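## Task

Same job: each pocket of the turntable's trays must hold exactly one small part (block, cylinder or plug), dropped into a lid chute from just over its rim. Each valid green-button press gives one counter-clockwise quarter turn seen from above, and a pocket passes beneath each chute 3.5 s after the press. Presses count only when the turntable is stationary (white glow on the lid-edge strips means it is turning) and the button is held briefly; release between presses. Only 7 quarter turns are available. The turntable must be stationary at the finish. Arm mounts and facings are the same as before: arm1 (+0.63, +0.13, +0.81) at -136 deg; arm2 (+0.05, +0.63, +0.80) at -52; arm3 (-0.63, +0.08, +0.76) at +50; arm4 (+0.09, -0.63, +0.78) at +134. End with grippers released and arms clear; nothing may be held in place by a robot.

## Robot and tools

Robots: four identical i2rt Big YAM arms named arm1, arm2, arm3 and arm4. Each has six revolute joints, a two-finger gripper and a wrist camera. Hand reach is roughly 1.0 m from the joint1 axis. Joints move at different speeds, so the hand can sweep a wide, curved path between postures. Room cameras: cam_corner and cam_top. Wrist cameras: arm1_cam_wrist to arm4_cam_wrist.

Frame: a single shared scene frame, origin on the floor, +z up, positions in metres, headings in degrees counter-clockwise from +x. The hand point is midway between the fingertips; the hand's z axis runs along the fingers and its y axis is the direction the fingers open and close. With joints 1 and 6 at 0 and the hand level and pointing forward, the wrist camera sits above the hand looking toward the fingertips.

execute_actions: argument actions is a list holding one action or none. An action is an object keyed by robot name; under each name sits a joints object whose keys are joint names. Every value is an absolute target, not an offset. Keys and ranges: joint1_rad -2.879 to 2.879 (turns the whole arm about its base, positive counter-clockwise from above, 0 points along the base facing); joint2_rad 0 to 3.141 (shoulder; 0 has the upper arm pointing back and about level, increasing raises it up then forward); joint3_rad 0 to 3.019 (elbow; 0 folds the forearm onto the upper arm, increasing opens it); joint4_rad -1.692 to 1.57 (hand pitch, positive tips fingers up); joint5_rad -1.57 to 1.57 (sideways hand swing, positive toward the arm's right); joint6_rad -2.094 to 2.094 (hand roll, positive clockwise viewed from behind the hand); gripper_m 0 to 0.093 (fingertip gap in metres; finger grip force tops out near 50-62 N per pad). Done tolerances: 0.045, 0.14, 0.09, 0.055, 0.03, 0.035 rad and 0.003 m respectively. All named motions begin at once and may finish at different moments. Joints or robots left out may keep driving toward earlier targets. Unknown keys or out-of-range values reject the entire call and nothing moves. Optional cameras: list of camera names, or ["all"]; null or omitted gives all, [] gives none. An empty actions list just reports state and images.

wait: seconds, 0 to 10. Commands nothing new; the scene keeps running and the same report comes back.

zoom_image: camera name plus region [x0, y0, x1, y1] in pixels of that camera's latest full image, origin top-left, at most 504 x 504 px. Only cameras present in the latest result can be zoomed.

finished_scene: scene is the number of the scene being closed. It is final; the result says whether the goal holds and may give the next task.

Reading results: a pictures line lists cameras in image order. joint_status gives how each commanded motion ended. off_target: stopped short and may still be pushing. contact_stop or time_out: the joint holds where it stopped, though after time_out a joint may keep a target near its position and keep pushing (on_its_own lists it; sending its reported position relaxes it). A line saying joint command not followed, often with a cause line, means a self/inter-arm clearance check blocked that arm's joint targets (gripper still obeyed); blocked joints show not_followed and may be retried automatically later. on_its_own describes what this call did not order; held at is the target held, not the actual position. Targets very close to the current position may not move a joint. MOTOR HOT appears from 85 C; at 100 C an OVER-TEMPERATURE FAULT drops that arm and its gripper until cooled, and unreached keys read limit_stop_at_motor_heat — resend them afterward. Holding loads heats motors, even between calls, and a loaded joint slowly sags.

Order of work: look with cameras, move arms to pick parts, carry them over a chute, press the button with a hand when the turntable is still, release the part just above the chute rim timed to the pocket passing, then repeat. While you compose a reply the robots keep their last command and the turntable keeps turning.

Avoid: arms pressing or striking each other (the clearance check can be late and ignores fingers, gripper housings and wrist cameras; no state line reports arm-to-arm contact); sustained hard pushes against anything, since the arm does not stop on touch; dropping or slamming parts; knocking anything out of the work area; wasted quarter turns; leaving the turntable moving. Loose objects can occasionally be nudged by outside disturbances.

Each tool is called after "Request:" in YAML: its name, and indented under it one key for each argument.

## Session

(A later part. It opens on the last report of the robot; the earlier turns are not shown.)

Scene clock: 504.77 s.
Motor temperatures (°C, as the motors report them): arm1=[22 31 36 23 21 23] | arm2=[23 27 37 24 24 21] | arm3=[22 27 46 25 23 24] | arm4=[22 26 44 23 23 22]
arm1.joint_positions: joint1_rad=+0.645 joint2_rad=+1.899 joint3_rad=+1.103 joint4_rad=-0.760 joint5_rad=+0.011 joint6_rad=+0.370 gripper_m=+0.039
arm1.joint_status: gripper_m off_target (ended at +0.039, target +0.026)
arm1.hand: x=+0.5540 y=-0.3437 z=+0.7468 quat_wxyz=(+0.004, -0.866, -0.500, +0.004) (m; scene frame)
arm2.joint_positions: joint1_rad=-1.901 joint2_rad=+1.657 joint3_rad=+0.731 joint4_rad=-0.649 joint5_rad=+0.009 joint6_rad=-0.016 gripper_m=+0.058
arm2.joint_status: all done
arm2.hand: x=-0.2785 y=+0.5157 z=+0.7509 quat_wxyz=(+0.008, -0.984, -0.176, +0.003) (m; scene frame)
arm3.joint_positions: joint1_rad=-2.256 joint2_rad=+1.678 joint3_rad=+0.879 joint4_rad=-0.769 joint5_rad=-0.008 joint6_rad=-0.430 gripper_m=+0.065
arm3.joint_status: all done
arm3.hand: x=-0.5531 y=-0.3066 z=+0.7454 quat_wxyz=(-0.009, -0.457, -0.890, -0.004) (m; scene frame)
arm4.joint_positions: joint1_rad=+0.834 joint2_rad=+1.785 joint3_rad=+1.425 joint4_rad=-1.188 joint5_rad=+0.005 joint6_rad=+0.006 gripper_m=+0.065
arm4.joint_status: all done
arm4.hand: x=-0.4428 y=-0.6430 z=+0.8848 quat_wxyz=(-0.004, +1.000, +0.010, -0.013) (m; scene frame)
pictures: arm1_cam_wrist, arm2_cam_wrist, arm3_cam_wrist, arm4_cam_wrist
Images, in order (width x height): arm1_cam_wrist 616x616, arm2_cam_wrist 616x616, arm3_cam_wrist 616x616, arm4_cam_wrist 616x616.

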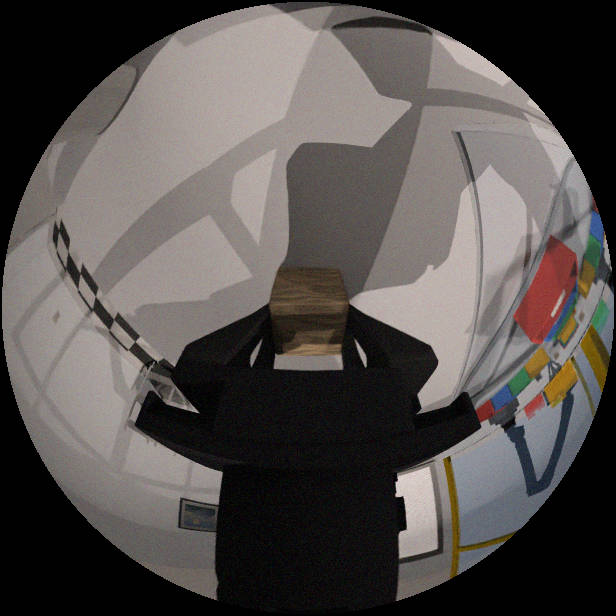

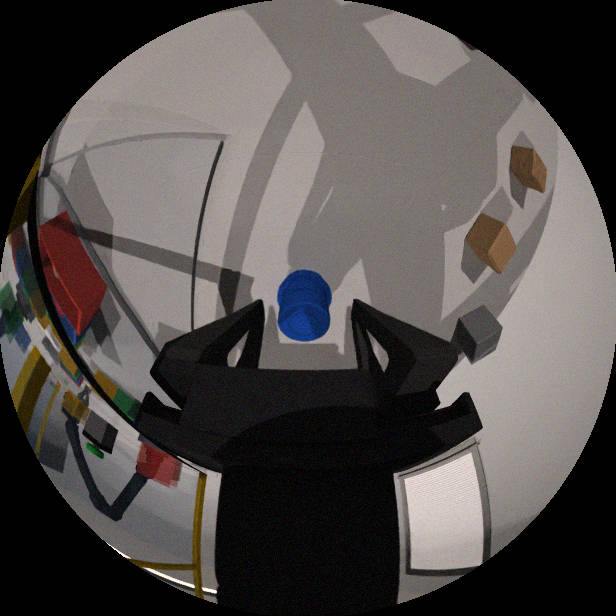

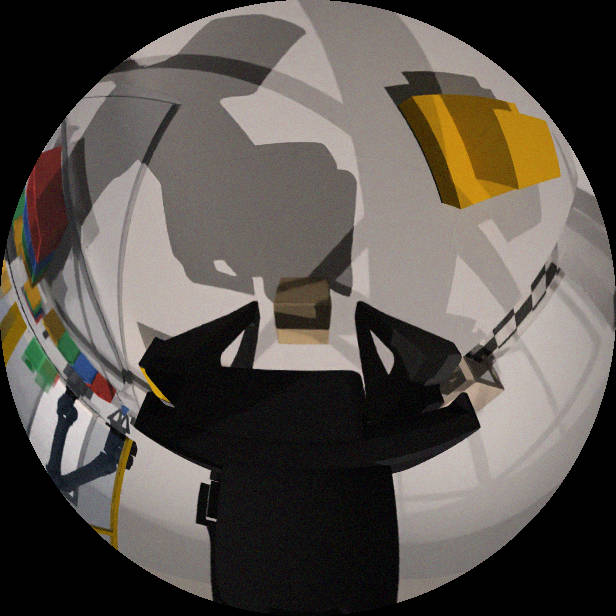

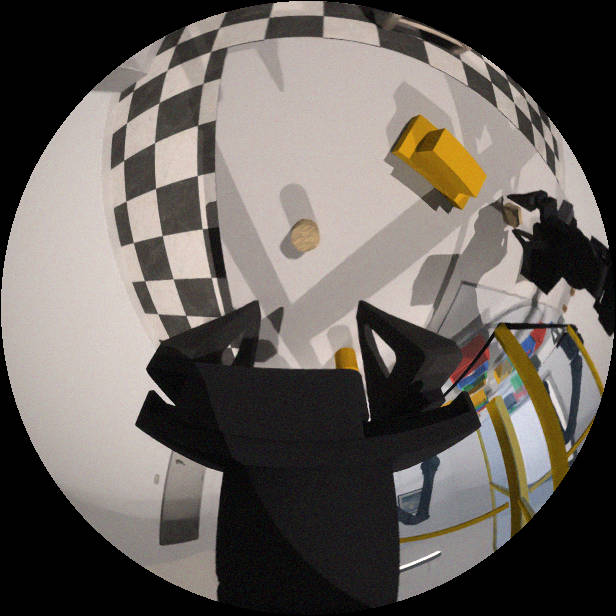

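Request:
execute_actions:
  actions:
    - {"arm2":{"joints":{"gripper_m":0.018}},"arm3":{"joints":{"gripper_m":0.02}}}
  cameras: []

Request:
execute_actions:
  actions:
    - {"arm1":{"joints":{"joint2_rad":1.40,"joint3_rad":1.28,"joint4_rad":-1.33,"joint6_rad":0.26}},"arm2":{"joints":{"joint2_rad":1.095,"joint3_rad":0.82,"joint4_rad":-1.30}},"arm3":{"joints":{"joint2_rad":1.175,"joint3_rad":1.225,"joint4_rad":-1.46,"joint6_rad":-0.095}},"arm4":{"joints":{"joint2_rad":1.978,"joint3_rad":1.392,"joint4_rad":-0.940}}}
  cameras: ["arm1_cam_wrist","arm2_cam_wrist","arm3_cam_wrist","arm4_cam_wrist"]

Scene clock: 532.60 s.
Motor temperatures (°C, as the motors report them): arm1=[22 31 36 23 21 23] | arm2=[23 28 35 24 24 21] | arm3=[22 28 44 25 23 24] | arm4=[22 28 44 23 23 22]
arm1.joint_positions: joint1_rad=+0.645 joint2_rad=+1.899 joint3_rad=+1.103 joint4_rad=-0.760 joint5_rad=+0.011 joint6_rad=+0.370 gripper_m=+0.039
arm1.joint_status: not commanded
arm1.hand: x=+0.5540 y=-0.3437 z=+0.7468 quat_wxyz=(+0.004, -0.866, -0.500, +0.004) (m; scene frame)
arm2.joint_positions: joint1_rad=-1.901 joint2_rad=+1.657 joint3_rad=+0.731 joint4_rad=-0.649 joint5_rad=+0.009 joint6_rad=-0.016 gripper_m=+0.028
arm2.joint_status: gripper_m off_target (ended at +0.028, target +0.018)
arm2.hand: x=-0.2785 y=+0.5156 z=+0.7509 quat_wxyz=(+0.008, -0.984, -0.176, +0.003) (m; scene frame)
arm3.joint_positions: joint1_rad=-2.256 joint2_rad=+1.678 joint3_rad=+0.879 joint4_rad=-0.769 joint5_rad=-0.008 joint6_rad=-0.431 gripper_m=+0.032
arm3.joint_status: gripper_m off_target (ended at +0.032, target +0.020)
arm3.hand: x=-0.5531 y=-0.3066 z=+0.7454 quat_wxyz=(-0.009, -0.456, -0.890, -0.004) (m; scene frame)
arm4.joint_positions: joint1_rad=+0.834 joint2_rad=+1.785 joint3_rad=+1.425 joint4_rad=-1.188 joint5_rad=+0.005 joint6_rad=+0.006 gripper_m=+0.065
arm4.joint_status: not commanded
arm4.hand: x=-0.4428 y=-0.6430 z=+0.8848 quat_wxyz=(-0.004, +1.000, +0.010, -0.013) (m; scene frame)
pictures: none
No camera images: the call's "cameras" was empty. Leave "cameras" out to get every camera's image.

Scene clock: 534.07 s.
Motor temperatures (°C, as the motors report them): arm1=[22 31 37 23 21 23] | arm2=[23 28 35 24 24 21] | arm3=[22 28 44 25 23 24] | arm4=[22 28 43 23 23 22]
arm1.joint_positions: joint1_rad=+0.645 joint2_rad=+1.394 joint3_rad=+1.267 joint4_rad=-1.320 joint5_rad=+0.011 joint6_rad=+0.271 gripper_m=+0.039
arm1.joint_status: all done
arm1.hand: x=+0.5608 y=-0.3010 z=+1.0224 quat_wxyz=(-0.036, -0.839, -0.541, +0.040) (m; scene frame)
arm2.joint_positions: joint1_rad=-1.901 joint2_rad=+1.102 joint3_rad=+0.784 joint4_rad=-1.287 joint5_rad=+0.009 joint6_rad=-0.016 gripper_m=+0.028
arm2.joint_status: all done
arm2.hand: x=-0.1965 y=+0.5431 z=+0.9332 quat_wxyz=(+0.010, -0.984, -0.176, -0.012) (m; scene frame)
arm3.joint_positions: joint1_rad=-2.256 joint2_rad=+1.181 joint3_rad=+1.214 joint4_rad=-1.450 joint5_rad=-0.008 joint6_rad=-0.105 gripper_m=+0.032
arm3.joint_status: all done
arm3.hand: x=-0.5633 y=-0.2708 z=+1.0416 quat_wxyz=(-0.063, -0.593, -0.802, +0.046) (m; scene frame)
arm4.joint_positions: joint1_rad=+0.834 joint2_rad=+2.001 joint3_rad=+1.370 joint4_rad=-0.950 joint5_rad=+0.005 joint6_rad=+0.006 gripper_m=+0.065
arm4.joint_status: all done
arm4.hand: x=-0.4590 y=-0.6429 z=+0.7543 quat_wxyz=(-0.004, +1.000, +0.010, +0.003) (m; scene frame)
pictures: arm1_cam_wrist, arm2_cam_wrist, arm3_cam_wrist, arm4_cam_wrist
Images, in order (width x height): arm1_cam_wrist 616x616, arm2_cam_wrist 616x616, arm3_cam_wrist 616x616, arm4_cam_wrist 616x616.

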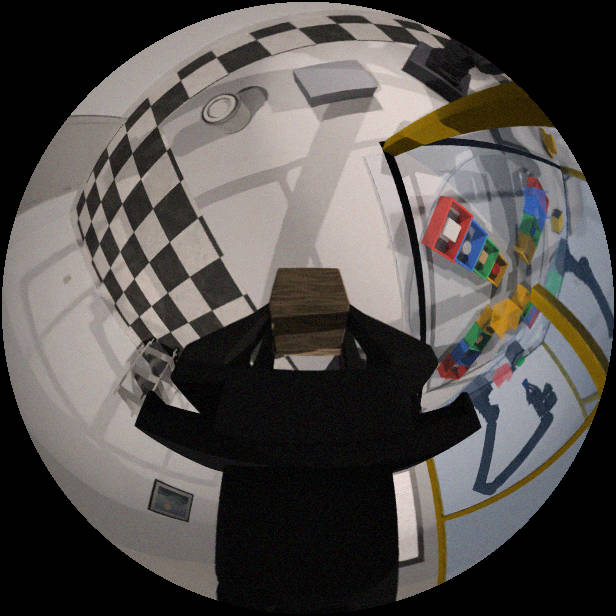

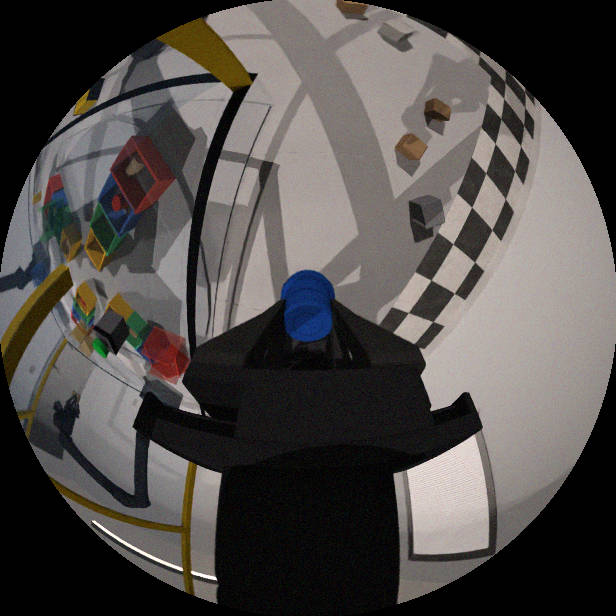

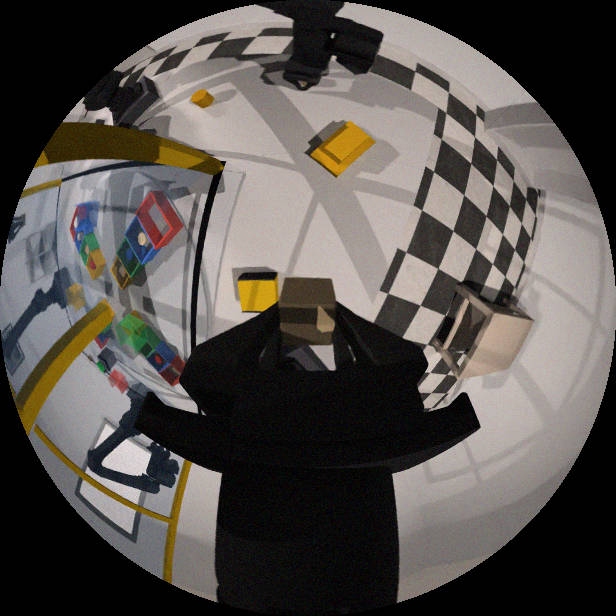

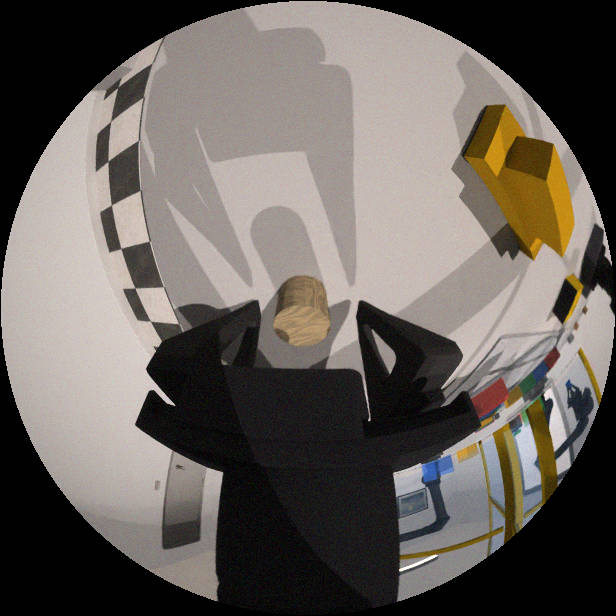

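Request:
execute_actions:
  actions:
    - {"arm1":{"joints":{"joint2_rad":1.22,"joint3_rad":1.253,"joint4_rad":-1.54}},"arm2":{"joints":{"joint1_rad":-0.733,"joint3_rad":1.005}},"arm3":{"joints":{"joint1_rad":-1.016,"joint3_rad":1.199,"joint4_rad":-1.53}},"arm4":{"joints":{"gripper_m":0.02}}}
  cameras: ["arm2_cam_wrist","arm3_cam_wrist","arm4_cam_wrist"]

Scene clock: 543.20 s.
Motor temperatures (°C, as the motors report them): arm1=[22 31 38 23 21 23] | arm2=[23 27 37 24 24 21] | arm3=[22 28 46 25 23 24] | arm4=[22 29 43 23 23 22]
arm1.joint_positions: joint1_rad=+0.645 joint2_rad=+1.210 joint3_rad=+1.252 joint4_rad=-1.532 joint5_rad=+0.011 joint6_rad=+0.271 gripper_m=+0.039
arm1.joint_status: all done
arm1.hand: x=+0.5727 y=-0.2247 z=+1.0803 quat_wxyz=(-0.020, -0.840, -0.542, +0.026) (m; scene frame)
arm2.joint_positions: joint1_rad=-0.734 joint2_rad=+1.102 joint3_rad=+0.969 joint4_rad=-1.291 joint5_rad=+0.009 joint6_rad=-0.016 gripper_m=+0.028
arm2.joint_status: all done
arm2.hand: x=+0.0321 y=+0.3041 z=+1.0018 quat_wxyz=(-0.042, -0.722, -0.688, +0.059) (m; scene frame)
arm3.joint_positions: joint1_rad=-1.019 joint2_rad=+1.181 joint3_rad=+1.203 joint4_rad=-1.521 joint5_rad=-0.008 joint6_rad=-0.103 gripper_m=+0.032
arm3.joint_status: all done
arm3.hand: x=-0.2960 y=+0.0353 z=+1.0380 quat_wxyz=(-0.042, -0.019, -0.999, +0.000) (m; scene frame)
arm4.joint_positions: joint1_rad=+0.834 joint2_rad=+2.001 joint3_rad=+1.370 joint4_rad=-0.950 joint5_rad=+0.005 joint6_rad=+0.006 gripper_m=+0.031
arm4.joint_status: gripper_m off_target (ended at +0.031, target +0.020)
arm4.hand: x=-0.4590 y=-0.6429 z=+0.7543 quat_wxyz=(-0.004, +1.000, +0.010, +0.003) (m; scene frame)
pictures: arm2_cam_wrist, arm3_cam_wrist, arm4_cam_wrist
Images, in order (width x height): arm2_cam_wrist 616x616, arm3_cam_wrist 616x616, arm4_cam_wrist 616x616.

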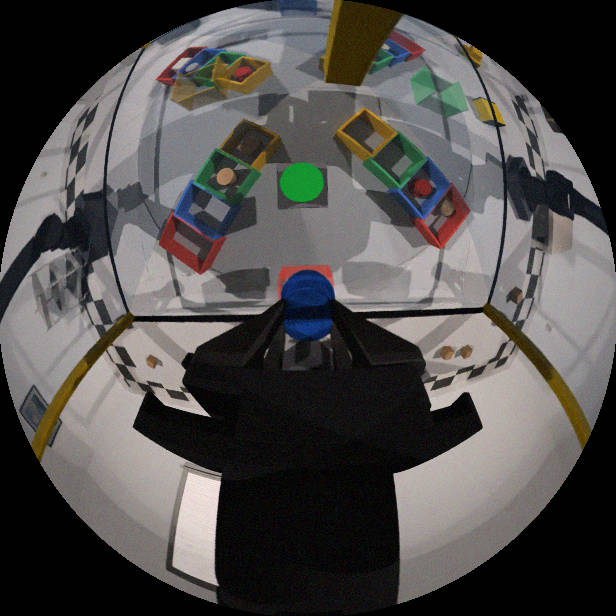

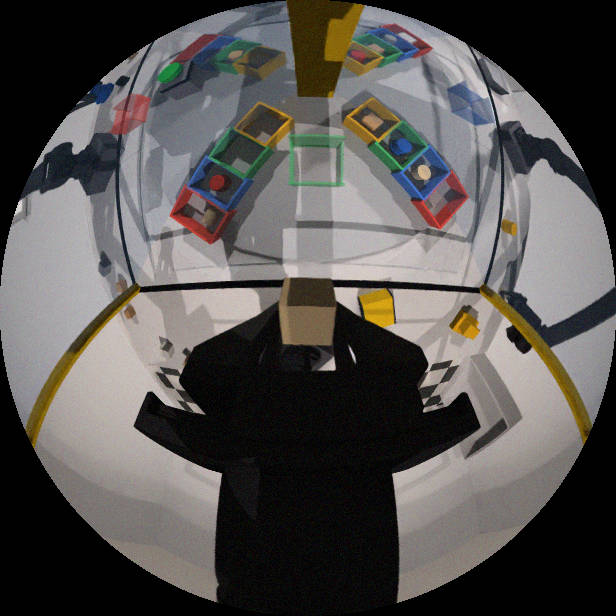

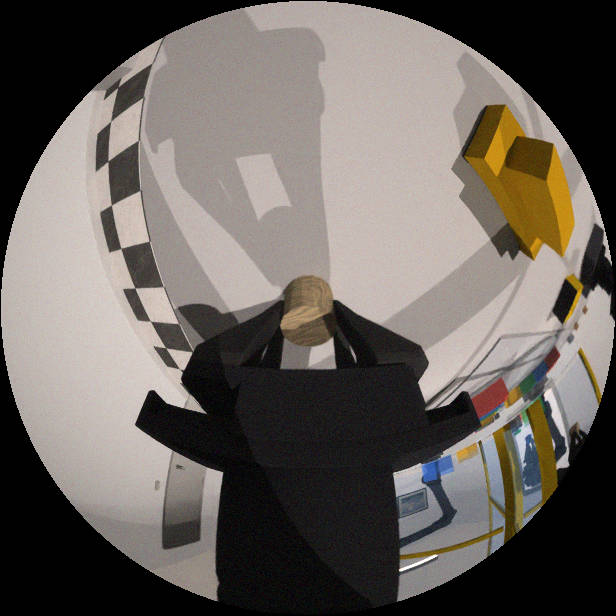

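Request:
execute_actions:
  actions:
    - {"arm2":{"joints":{"joint2_rad":1.243,"joint3_rad":0.978,"joint4_rad":-0.973}},"arm3":{"joints":{"joint2_rad":1.471,"joint3_rad":1.208,"joint4_rad":-1.153}},"arm4":{"joints":{"joint2_rad":1.72,"joint4_rad":-1.24}}}
  cameras: ["arm2_cam_wrist","arm3_cam_wrist","arm4_cam_wrist"]

Scene clock: 551.00 s.
Motor temperatures (°C, as the motors report them): arm1=[22 30 38 23 21 23] | arm2=[23 27 38 24 24 21] | arm3=[22 27 46 25 23 24] | arm4=[22 29 43 23 23 22]
arm1.joint_positions: joint1_rad=+0.645 joint2_rad=+1.210 joint3_rad=+1.252 joint4_rad=-1.532 joint5_rad=+0.011 joint6_rad=+0.271 gripper_m=+0.039
arm1.joint_status: not commanded
arm1.hand: x=+0.5727 y=-0.2247 z=+1.0803 quat_wxyz=(-0.020, -0.840, -0.542, +0.026) (m; scene frame)
arm2.joint_positions: joint1_rad=-0.734 joint2_rad=+1.251 joint3_rad=+0.969 joint4_rad=-0.993 joint5_rad=+0.009 joint6_rad=-0.016 gripper_m=+0.028
arm2.joint_status: all done
arm2.hand: x=+0.0265 y=+0.2242 z=+0.9660 quat_wxyz=(-0.092, -0.717, -0.682, +0.113) (m; scene frame)
arm3.joint_positions: joint1_rad=-1.019 joint2_rad=+1.475 joint3_rad=+1.203 joint4_rad=-1.165 joint5_rad=-0.008 joint6_rad=-0.103 gripper_m=+0.032
arm3.joint_status: all done
arm3.hand: x=-0.1825 y=+0.0194 z=+0.9370 quat_wxyz=(-0.072, -0.019, -0.997, +0.004) (m; scene frame)
arm4.joint_positions: joint1_rad=+0.834 joint2_rad=+1.707 joint3_rad=+1.370 joint4_rad=-1.232 joint5_rad=+0.005 joint6_rad=+0.006 gripper_m=+0.031
arm4.joint_status: all done
arm4.hand: x=-0.4124 y=-0.6422 z=+0.9032 quat_wxyz=(-0.004, +1.000, +0.010, -0.003) (m; scene frame)
pictures: arm2_cam_wrist, arm3_cam_wrist, arm4_cam_wrist
Images, in order (width x height): arm2_cam_wrist 616x616, arm3_cam_wrist 616x616, arm4_cam_wrist 616x616.

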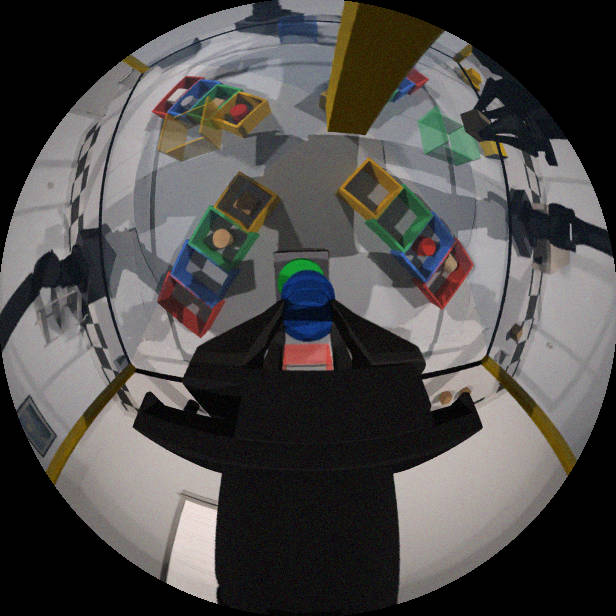

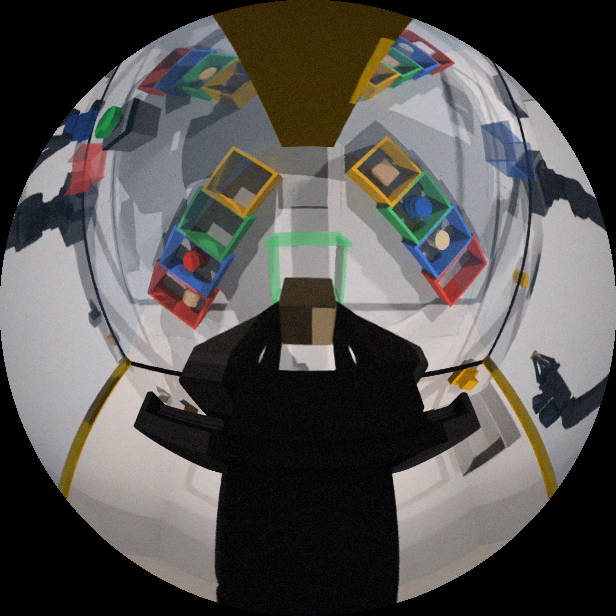

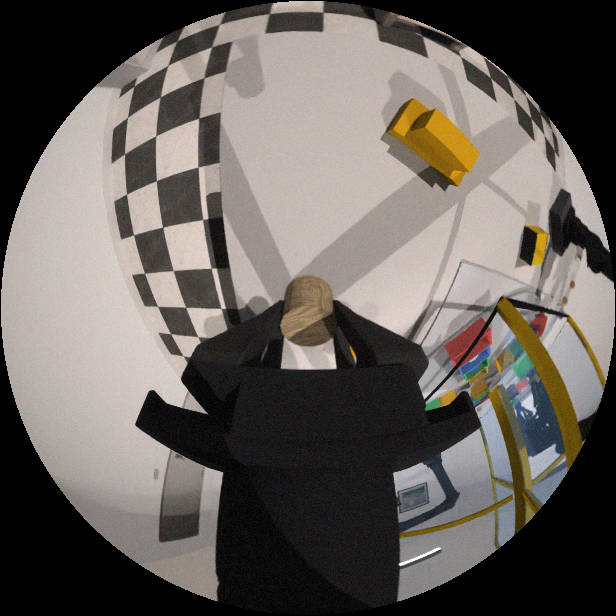

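Request:
execute_actions:
  actions:
    - {"arm2":{"joints":{"joint2_rad":1.397,"joint3_rad":0.959}}}
  cameras: []

Request:
execute_actions:
  actions:
    - {"arm2":{"joints":{"joint2_rad":1.212}}}
  cameras: []

Request:
execute_actions:
  actions:
    - {"arm2":{"joints":{"joint2_rad":1.018,"joint3_rad":0.759,"joint4_rad":-1.252}}}
  cameras: []

Request:
wait:
  seconds: 0.82

Request:
execute_actions:
  actions:
    - {"arm2":{"joints":{"gripper_m":0.052}},"arm3":{"joints":{"gripper_m":0.052}}}
  cameras: ["arm2_cam_wrist","arm3_cam_wrist","cam_top"]

Scene clock: 557.93 s.
Motor temperatures (°C, as the motors report them): arm1=[22 30 39 23 21 23] | arm2=[23 27 38 24 24 21] | arm3=[22 28 46 25 23 24] | arm4=[22 29 43 23 23 22]
arm1.joint_positions: joint1_rad=+0.645 joint2_rad=+1.210 joint3_rad=+1.252 joint4_rad=-1.532 joint5_rad=+0.011 joint6_rad=+0.271 gripper_m=+0.039
arm1.joint_status: not commanded
arm1.hand: x=+0.5727 y=-0.2247 z=+1.0803 quat_wxyz=(-0.020, -0.840, -0.542, +0.026) (m; scene frame)
arm2.joint_positions: joint1_rad=-0.734 joint2_rad=+1.328 joint3_rad=+0.981 joint4_rad=-0.982 joint5_rad=+0.009 joint6_rad=-0.016 gripper_m=+0.028
arm2.joint_status: all done
arm2.hand: x=+0.0258 y=+0.2156 z=+0.9421 quat_wxyz=(-0.074, -0.719, -0.685, +0.093) (m; scene frame)
arm3.joint_positions: joint1_rad=-1.019 joint2_rad=+1.475 joint3_rad=+1.203 joint4_rad=-1.165 joint5_rad=-0.008 joint6_rad=-0.103 gripper_m=+0.032
arm3.joint_status: not commanded
arm3.hand: x=-0.1825 y=+0.0194 z=+0.9370 quat_wxyz=(-0.072, -0.019, -0.997, +0.004) (m; scene frame)
arm4.joint_positions: joint1_rad=+0.834 joint2_rad=+1.707 joint3_rad=+1.370 joint4_rad=-1.232 joint5_rad=+0.005 joint6_rad=+0.006 gripper_m=+0.031
arm4.joint_status: not commanded
arm4.hand: x=-0.4124 y=-0.6422 z=+0.9032 quat_wxyz=(-0.004, +1.000, +0.010, -0.003) (m; scene frame)
pictures: none
No camera images: the call's "cameras" was empty. Leave "cameras" out to get every camera's image.

Scene clock: 558.90 s.
Motor temperatures (°C, as the motors report them): arm1=[22 30 39 23 21 23] | arm2=[23 27 38 24 24 21] | arm3=[22 28 46 25 23 24] | arm4=[22 29 43 23 23 22]
arm1.joint_positions: joint1_rad=+0.645 joint2_rad=+1.210 joint3_rad=+1.252 joint4_rad=-1.532 joint5_rad=+0.011 joint6_rad=+0.271 gripper_m=+0.039
arm1.joint_status: not commanded
arm1.hand: x=+0.5727 y=-0.2247 z=+1.0803 quat_wxyz=(-0.020, -0.840, -0.542, +0.026) (m; scene frame)
arm2.joint_positions: joint1_rad=-0.734 joint2_rad=+1.224 joint3_rad=+0.957 joint4_rad=-0.982 joint5_rad=+0.009 joint6_rad=-0.016 gripper_m=+0.028
arm2.joint_status: all done
arm2.hand: x=+0.0268 y=+0.2272 z=+0.9717 quat_wxyz=(-0.101, -0.715, -0.681, +0.122) (m; scene frame)
arm3.joint_positions: joint1_rad=-1.019 joint2_rad=+1.475 joint3_rad=+1.203 joint4_rad=-1.165 joint5_rad=-0.008 joint6_rad=-0.103 gripper_m=+0.032
arm3.joint_status: not commanded
arm3.hand: x=-0.1825 y=+0.0194 z=+0.9370 quat_wxyz=(-0.072, -0.019, -0.997, +0.004) (m; scene frame)
arm4.joint_positions: joint1_rad=+0.834 joint2_rad=+1.707 joint3_rad=+1.370 joint4_rad=-1.232 joint5_rad=+0.005 joint6_rad=+0.006 gripper_m=+0.031
arm4.joint_status: not commanded
arm4.hand: x=-0.4124 y=-0.6422 z=+0.9032 quat_wxyz=(-0.004, +1.000, +0.010, -0.003) (m; scene frame)
pictures: none
No camera images: the call's "cameras" was empty. Leave "cameras" out to get every camera's image.

Scene clock: 559.87 s.
Motor temperatures (°C, as the motors report them): arm1=[22 30 39 23 21 23] | arm2=[23 27 38 24 24 21] | arm3=[22 28 46 25 23 24] | arm4=[22 29 43 23 23 22]
arm1.joint_positions: joint1_rad=+0.645 joint2_rad=+1.210 joint3_rad=+1.252 joint4_rad=-1.532 joint5_rad=+0.011 joint6_rad=+0.271 gripper_m=+0.039
arm1.joint_status: not commanded
arm1.hand: x=+0.5727 y=-0.2247 z=+1.0803 quat_wxyz=(-0.020, -0.840, -0.542, +0.026) (m; scene frame)
arm2.joint_positions: joint1_rad=-0.734 joint2_rad=+1.024 joint3_rad=+0.752 joint4_rad=-1.239 joint5_rad=+0.009 joint6_rad=-0.016 gripper_m=+0.028
arm2.joint_status: all done
arm2.hand: x=+0.0354 y=+0.3645 z=+0.9381 quat_wxyz=(-0.013, -0.724, -0.689, +0.027) (m; scene frame)
arm3.joint_positions: joint1_rad=-1.019 joint2_rad=+1.475 joint3_rad=+1.203 joint4_rad=-1.165 joint5_rad=-0.008 joint6_rad=-0.103 gripper_m=+0.032
arm3.joint_status: not commanded
arm3.hand: x=-0.1825 y=+0.0194 z=+0.9370 quat_wxyz=(-0.072, -0.019, -0.997, +0.004) (m; scene frame)
arm4.joint_positions: joint1_rad=+0.834 joint2_rad=+1.707 joint3_rad=+1.370 joint4_rad=-1.232 joint5_rad=+0.005 joint6_rad=+0.006 gripper_m=+0.031
arm4.joint_status: not commanded
arm4.hand: x=-0.4124 y=-0.6422 z=+0.9032 quat_wxyz=(-0.004, +1.000, +0.010, -0.003) (m; scene frame)
pictures: none
No camera images: the call's "cameras" was empty. Leave "cameras" out to get every camera's image.

Scene clock: 560.70 s.
Motor temperatures (°C, as the motors report them): arm1=[22 30 39 23 21 23] | arm2=[23 27 38 24 24 21] | arm3=[22 28 46 25 23 24] | arm4=[22 29 43 23 23 22]
arm1.joint_positions: joint1_rad=+0.645 joint2_rad=+1.210 joint3_rad=+1.252 joint4_rad=-1.532 joint5_rad=+0.011 joint6_rad=+0.271 gripper_m=+0.039
arm1.joint_status: not commanded
arm1.hand: x=+0.5727 y=-0.2247 z=+1.0803 quat_wxyz=(-0.020, -0.840, -0.542, +0.026) (m; scene frame)
arm2.joint_positions: joint1_rad=-0.734 joint2_rad=+1.024 joint3_rad=+0.752 joint4_rad=-1.239 joint5_rad=+0.009 joint6_rad=-0.016 gripper_m=+0.028
arm2.joint_status: all done
arm2.hand: x=+0.0354 y=+0.3645 z=+0.9381 quat_wxyz=(-0.013, -0.724, -0.689, +0.027) (m; scene frame)
arm3.joint_positions: joint1_rad=-1.019 joint2_rad=+1.475 joint3_rad=+1.203 joint4_rad=-1.165 joint5_rad=-0.008 joint6_rad=-0.103 gripper_m=+0.032
arm3.joint_status: not commanded
arm3.hand: x=-0.1825 y=+0.0194 z=+0.9370 quat_wxyz=(-0.072, -0.019, -0.997, +0.004) (m; scene frame)
arm4.joint_positions: joint1_rad=+0.834 joint2_rad=+1.707 joint3_rad=+1.370 joint4_rad=-1.232 joint5_rad=+0.005 joint6_rad=+0.006 gripper_m=+0.031
arm4.joint_status: not commanded
arm4.hand: x=-0.4124 y=-0.6422 z=+0.9032 quat_wxyz=(-0.004, +1.000, +0.010, -0.003) (m; scene frame)
wait: 0.83 s; at rest by 0.27 s
pictures: arm1_cam_wrist, arm2_cam_wrist, arm3_cam_wrist, arm4_cam_wrist, cam_corner, cam_top
Images, in order (width x height): arm1_cam_wrist 616x616, arm2_cam_wrist 616x616, arm3_cam_wrist 616x616, arm4_cam_wrist 616x616, cam_corner 672x504, cam_top 672x504.

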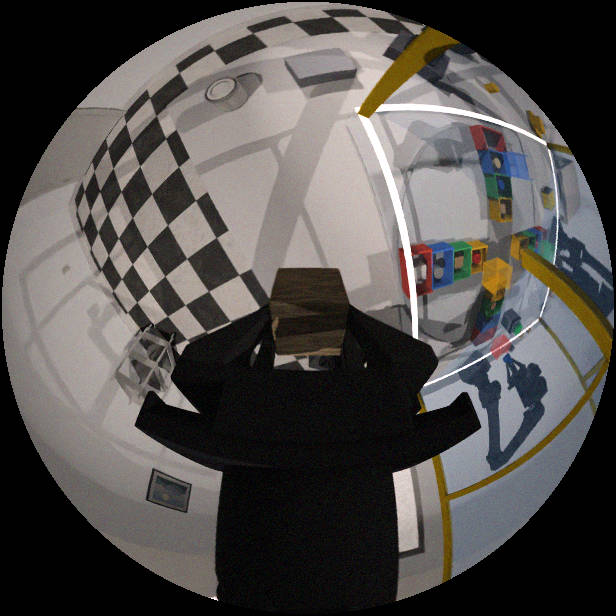

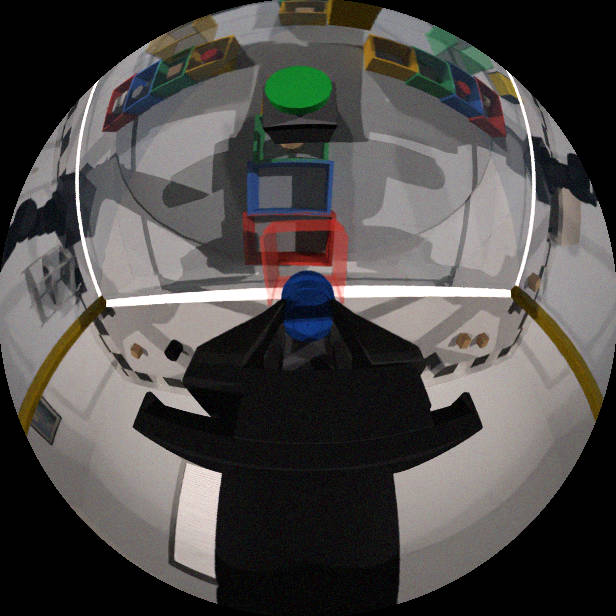

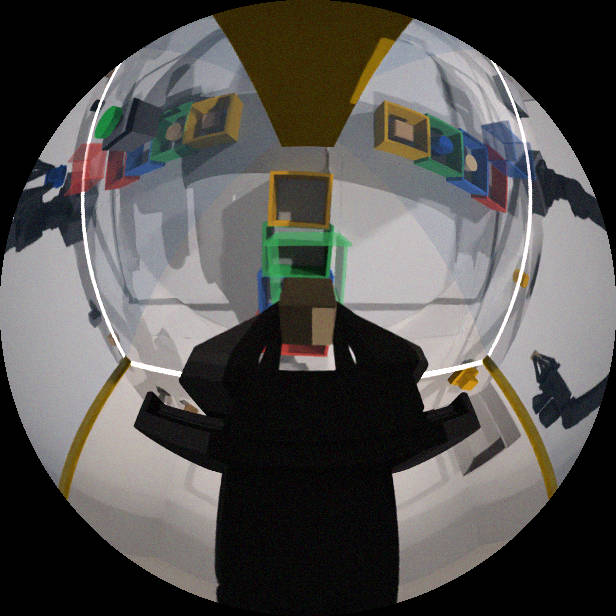

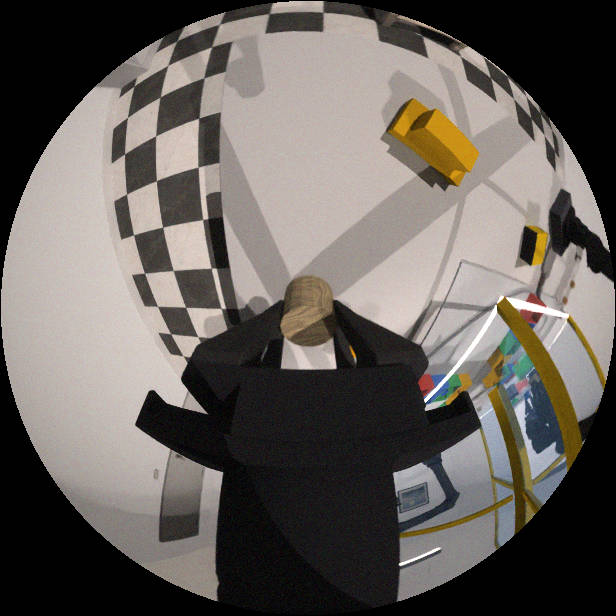

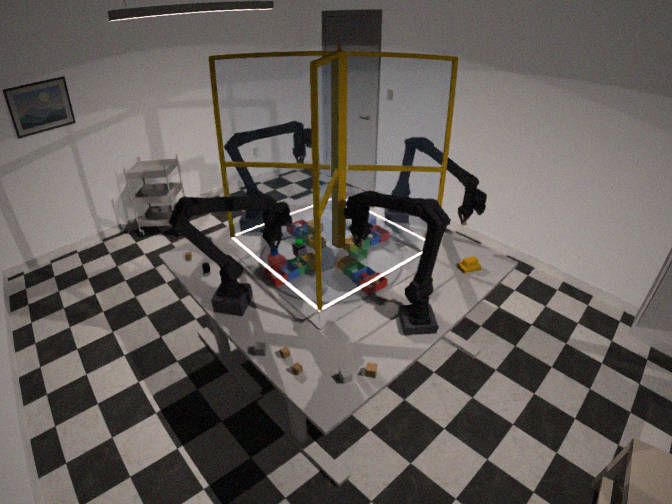

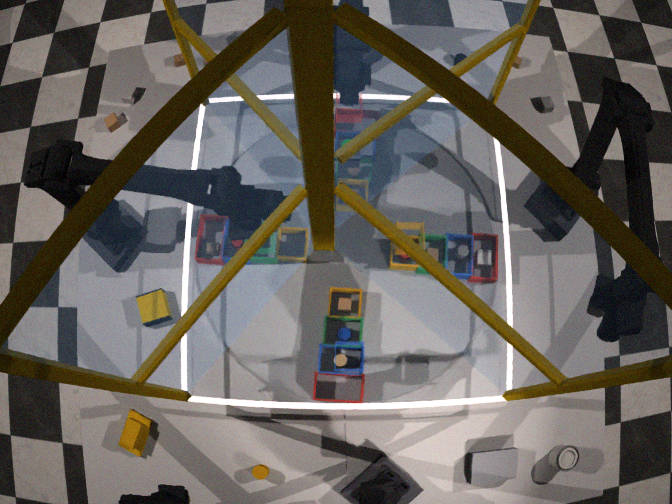

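Scene clock: 561.23 s.
Motor temperatures (°C, as the motors report them): arm1=[22 30 39 23 21 23] | arm2=[23 27 38 24 24 21] | arm3=[22 28 46 25 23 24] | arm4=[22 29 43 23 23 22]
arm1.joint_positions: joint1_rad=+0.645 joint2_rad=+1.210 joint3_rad=+1.252 joint4_rad=-1.532 joint5_rad=+0.011 joint6_rad=+0.271 gripper_m=+0.039
arm1.joint_status: not commanded
arm1.hand: x=+0.5727 y=-0.2247 z=+1.0803 quat_wxyz=(-0.020, -0.840, -0.542, +0.026) (m; scene frame)
arm2.joint_positions: joint1_rad=-0.734 joint2_rad=+1.024 joint3_rad=+0.752 joint4_rad=-1.239 joint5_rad=+0.009 joint6_rad=-0.016 gripper_m=+0.052
arm2.joint_status: all done
arm2.hand: x=+0.0354 y=+0.3645 z=+0.9381 quat_wxyz=(-0.013, -0.724, -0.689, +0.027) (m; scene frame)
arm3.joint_positions: joint1_rad=-1.019 joint2_rad=+1.475 joint3_rad=+1.203 joint4_rad=-1.165 joint5_rad=-0.008 joint6_rad=-0.103 gripper_m=+0.052
arm3.joint_status: all done
arm3.hand: x=-0.1825 y=+0.0194 z=+0.9370 quat_wxyz=(-0.072, -0.019, -0.997, +0.004) (m; scene frame)
arm4.joint_positions: joint1_rad=+0.834 joint2_rad=+1.707 joint3_rad=+1.370 joint4_rad=-1.232 joint5_rad=+0.005 joint6_rad=+0.006 gripper_m=+0.031
arm4.joint_status: not commanded
arm4.hand: x=-0.4124 y=-0.6422 z=+0.9032 quat_wxyz=(-0.004, +1.000, +0.010, -0.003) (m; scene frame)
pictures: arm2_cam_wrist, arm3_cam_wrist, cam_top
Images, in order (width x height): arm2_cam_wrist 616x616, arm3_cam_wrist 616x616, cam_top 672x504.

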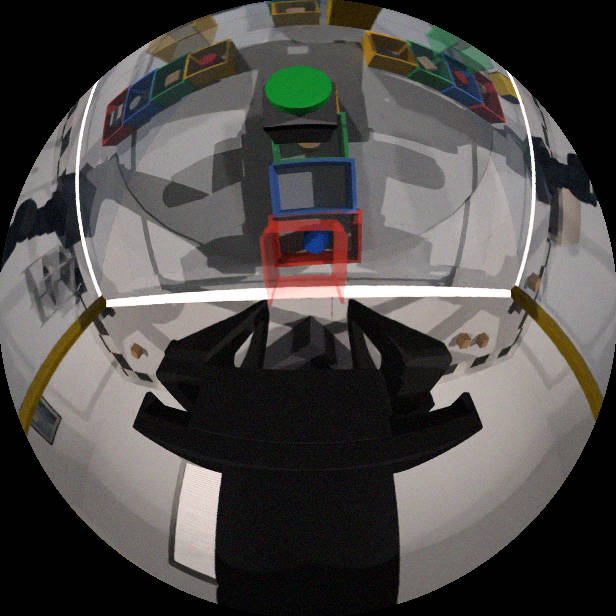

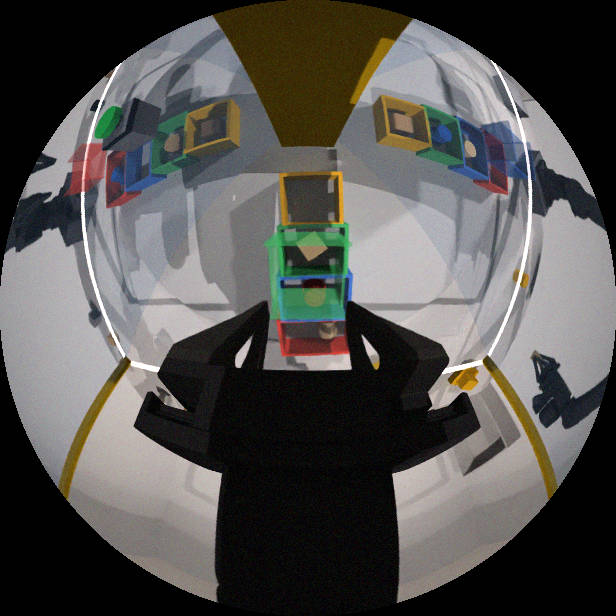

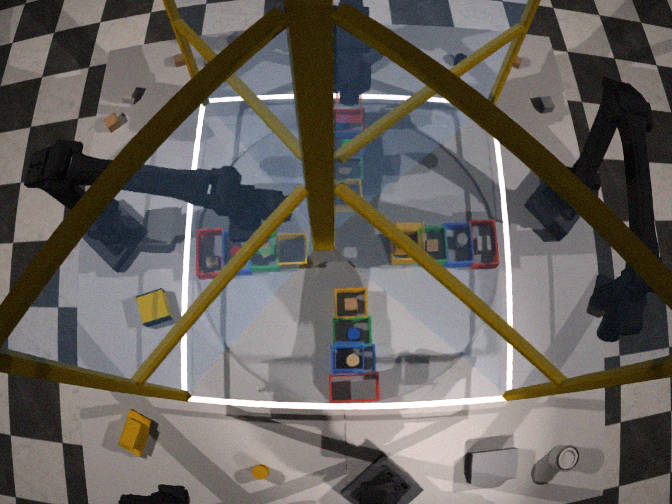

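Request:
execute_actions:
  actions:
    - {"arm1":{"joints":{"joint1_rad":-0.54}},"arm2":{"joints":{"joint1_rad":-2.05,"joint2_rad":1.13,"joint3_rad":1.03,"joint4_rad":-1.31,"gripper_m":0.065}},"arm3":{"joints":{"joint2_rad":0.97,"joint4_rad":-1.58}},"arm4":{"joints":{"joint1_rad":0.45,"joint2_rad":1.29,"joint3_rad":1.09,"joint4_rad":-1.35,"joint6_rad":0.24}}}

Scene clock: 588.20 s.
Motor temperatures (°C, as the motors report them): arm1=[22 29 39 23 21 23] | arm2=[23 27 38 24 24 21] | arm3=[22 28 47 25 23 24] | arm4=[22 28 43 23 23 22]
arm1.joint_positions: joint1_rad=-0.536 joint2_rad=+1.213 joint3_rad=+1.252 joint4_rad=-1.532 joint5_rad=+0.011 joint6_rad=+0.269 gripper_m=+0.039
arm1.joint_status: all done
arm1.hand: x=+0.2851 y=+0.0438 z=+1.0833 quat_wxyz=(+0.004, -0.999, +0.017, +0.038) (m; scene frame)
arm2.joint_positions: joint1_rad=-2.050 joint2_rad=+1.135 joint3_rad=+0.997 joint4_rad=-1.300 joint5_rad=+0.009 joint6_rad=-0.016 gripper_m=+0.065
arm2.joint_status: all done
arm2.hand: x=-0.2735 y=+0.5679 z=+1.0064 quat_wxyz=(+0.001, -0.992, -0.102, +0.071) (m; scene frame)
arm3.joint_positions: joint1_rad=-1.019 joint2_rad=+0.971 joint3_rad=+1.203 joint4_rad=-1.573 joint5_rad=-0.008 joint6_rad=-0.103 gripper_m=+0.052
arm3.joint_status: all done
arm3.hand: x=-0.3446 y=+0.0421 z=+1.0973 quat_wxyz=(-0.119, -0.019, -0.993, +0.009) (m; scene frame)
arm4.joint_positions: joint1_rad=+0.443 joint2_rad=+1.279 joint3_rad=+1.083 joint4_rad=-1.344 joint5_rad=+0.006 joint6_rad=+0.232 gripper_m=+0.031
arm4.joint_status: all done
arm4.hand: x=-0.2468 y=-0.5007 z=+0.9715 quat_wxyz=(-0.005, +0.956, -0.294, -0.018) (m; scene frame)
pictures: arm1_cam_wrist, arm2_cam_wrist, arm3_cam_wrist, arm4_cam_wrist, cam_corner, cam_top
Images, in order (width x height): arm1_cam_wrist 616x616, arm2_cam_wrist 616x616, arm3_cam_wrist 616x616, arm4_cam_wrist 616x616, cam_corner 672x504, cam_top 672x504.

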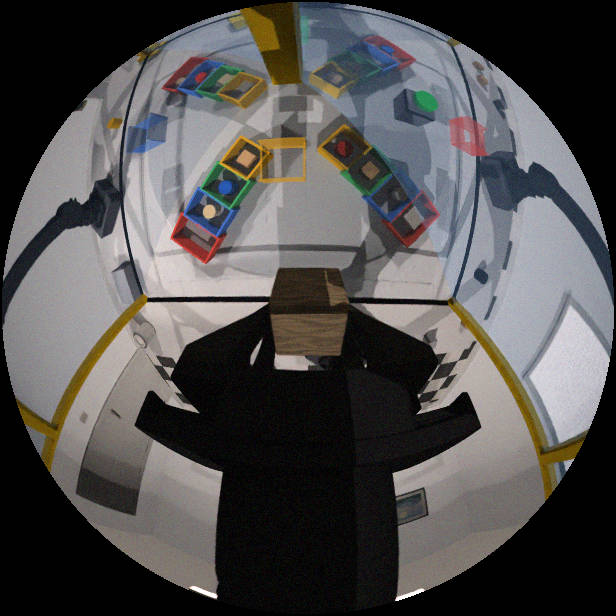

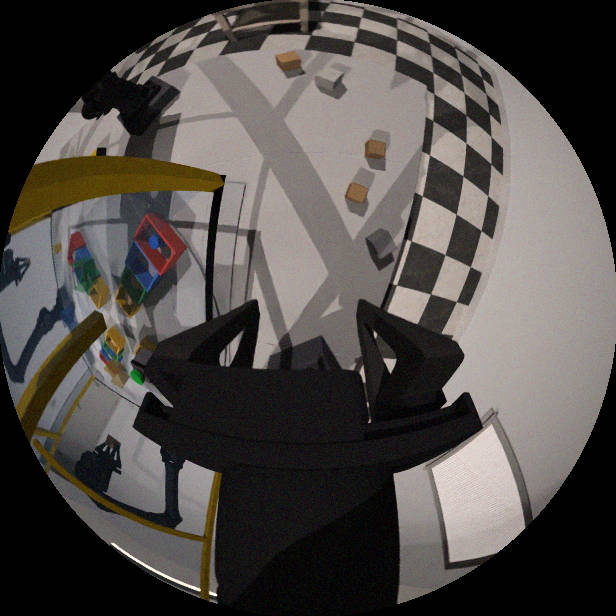

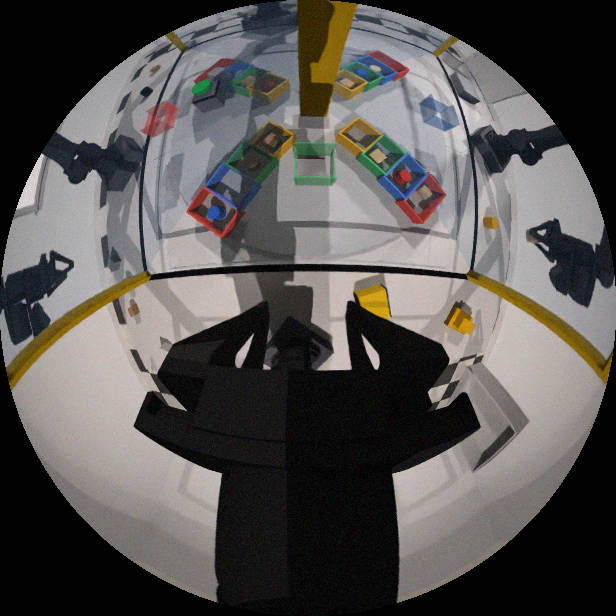

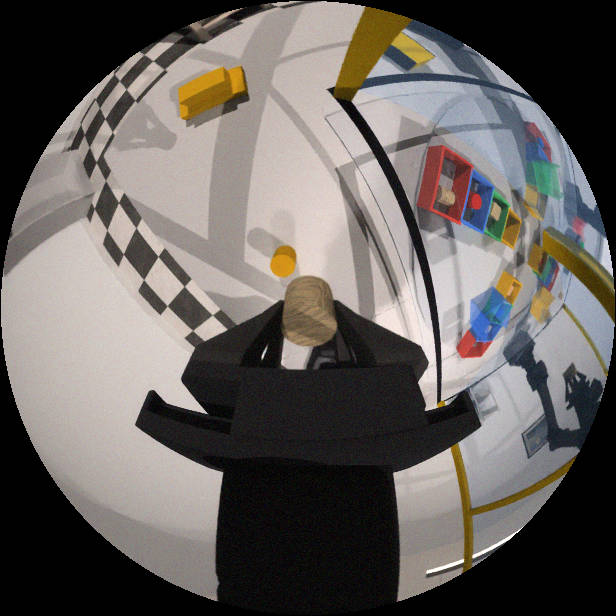

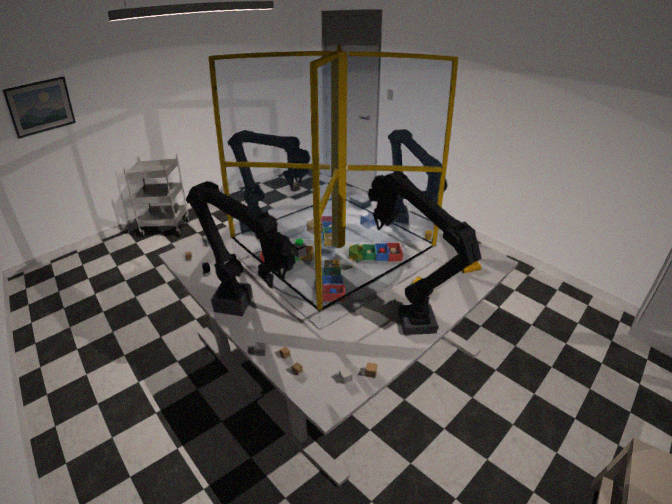

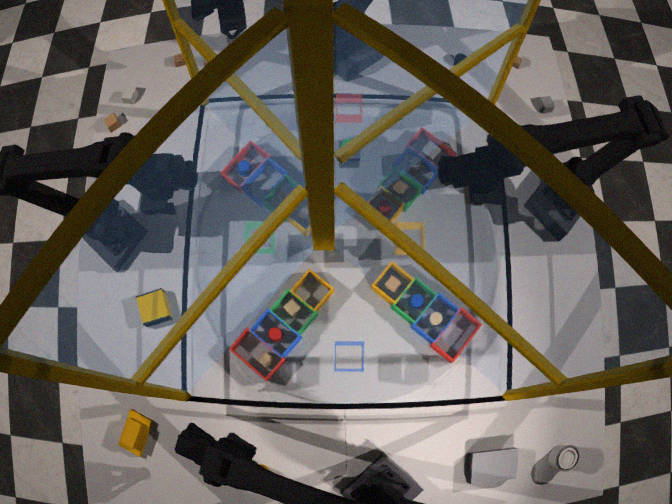

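Request:
zoom_image:
  camera: "arm2_cam_wrist"
  region: [328, 164, 384, 220]

Request:
zoom_image:
  camera: "cam_top"
  region: [200, 100, 500, 400]

Region (328, 164, 384, 220) of arm2_cam_wrist's 616x616 image, scaled by 9.000, with more detail than that image has.

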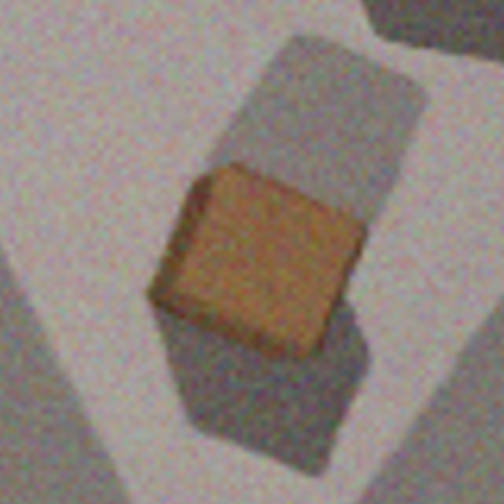

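Region (200, 100, 500, 400) of cam_top's 672x504 image, scaled by 1.680, with more detail than that image has.

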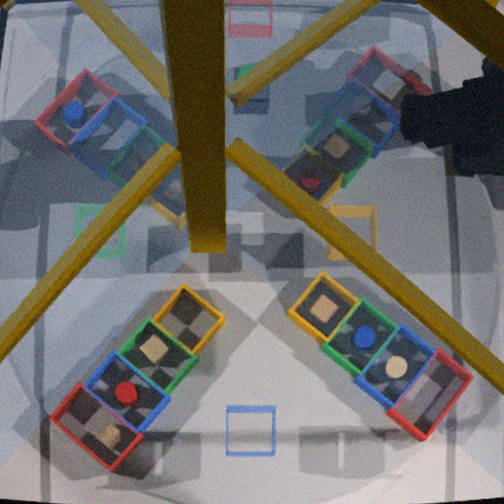

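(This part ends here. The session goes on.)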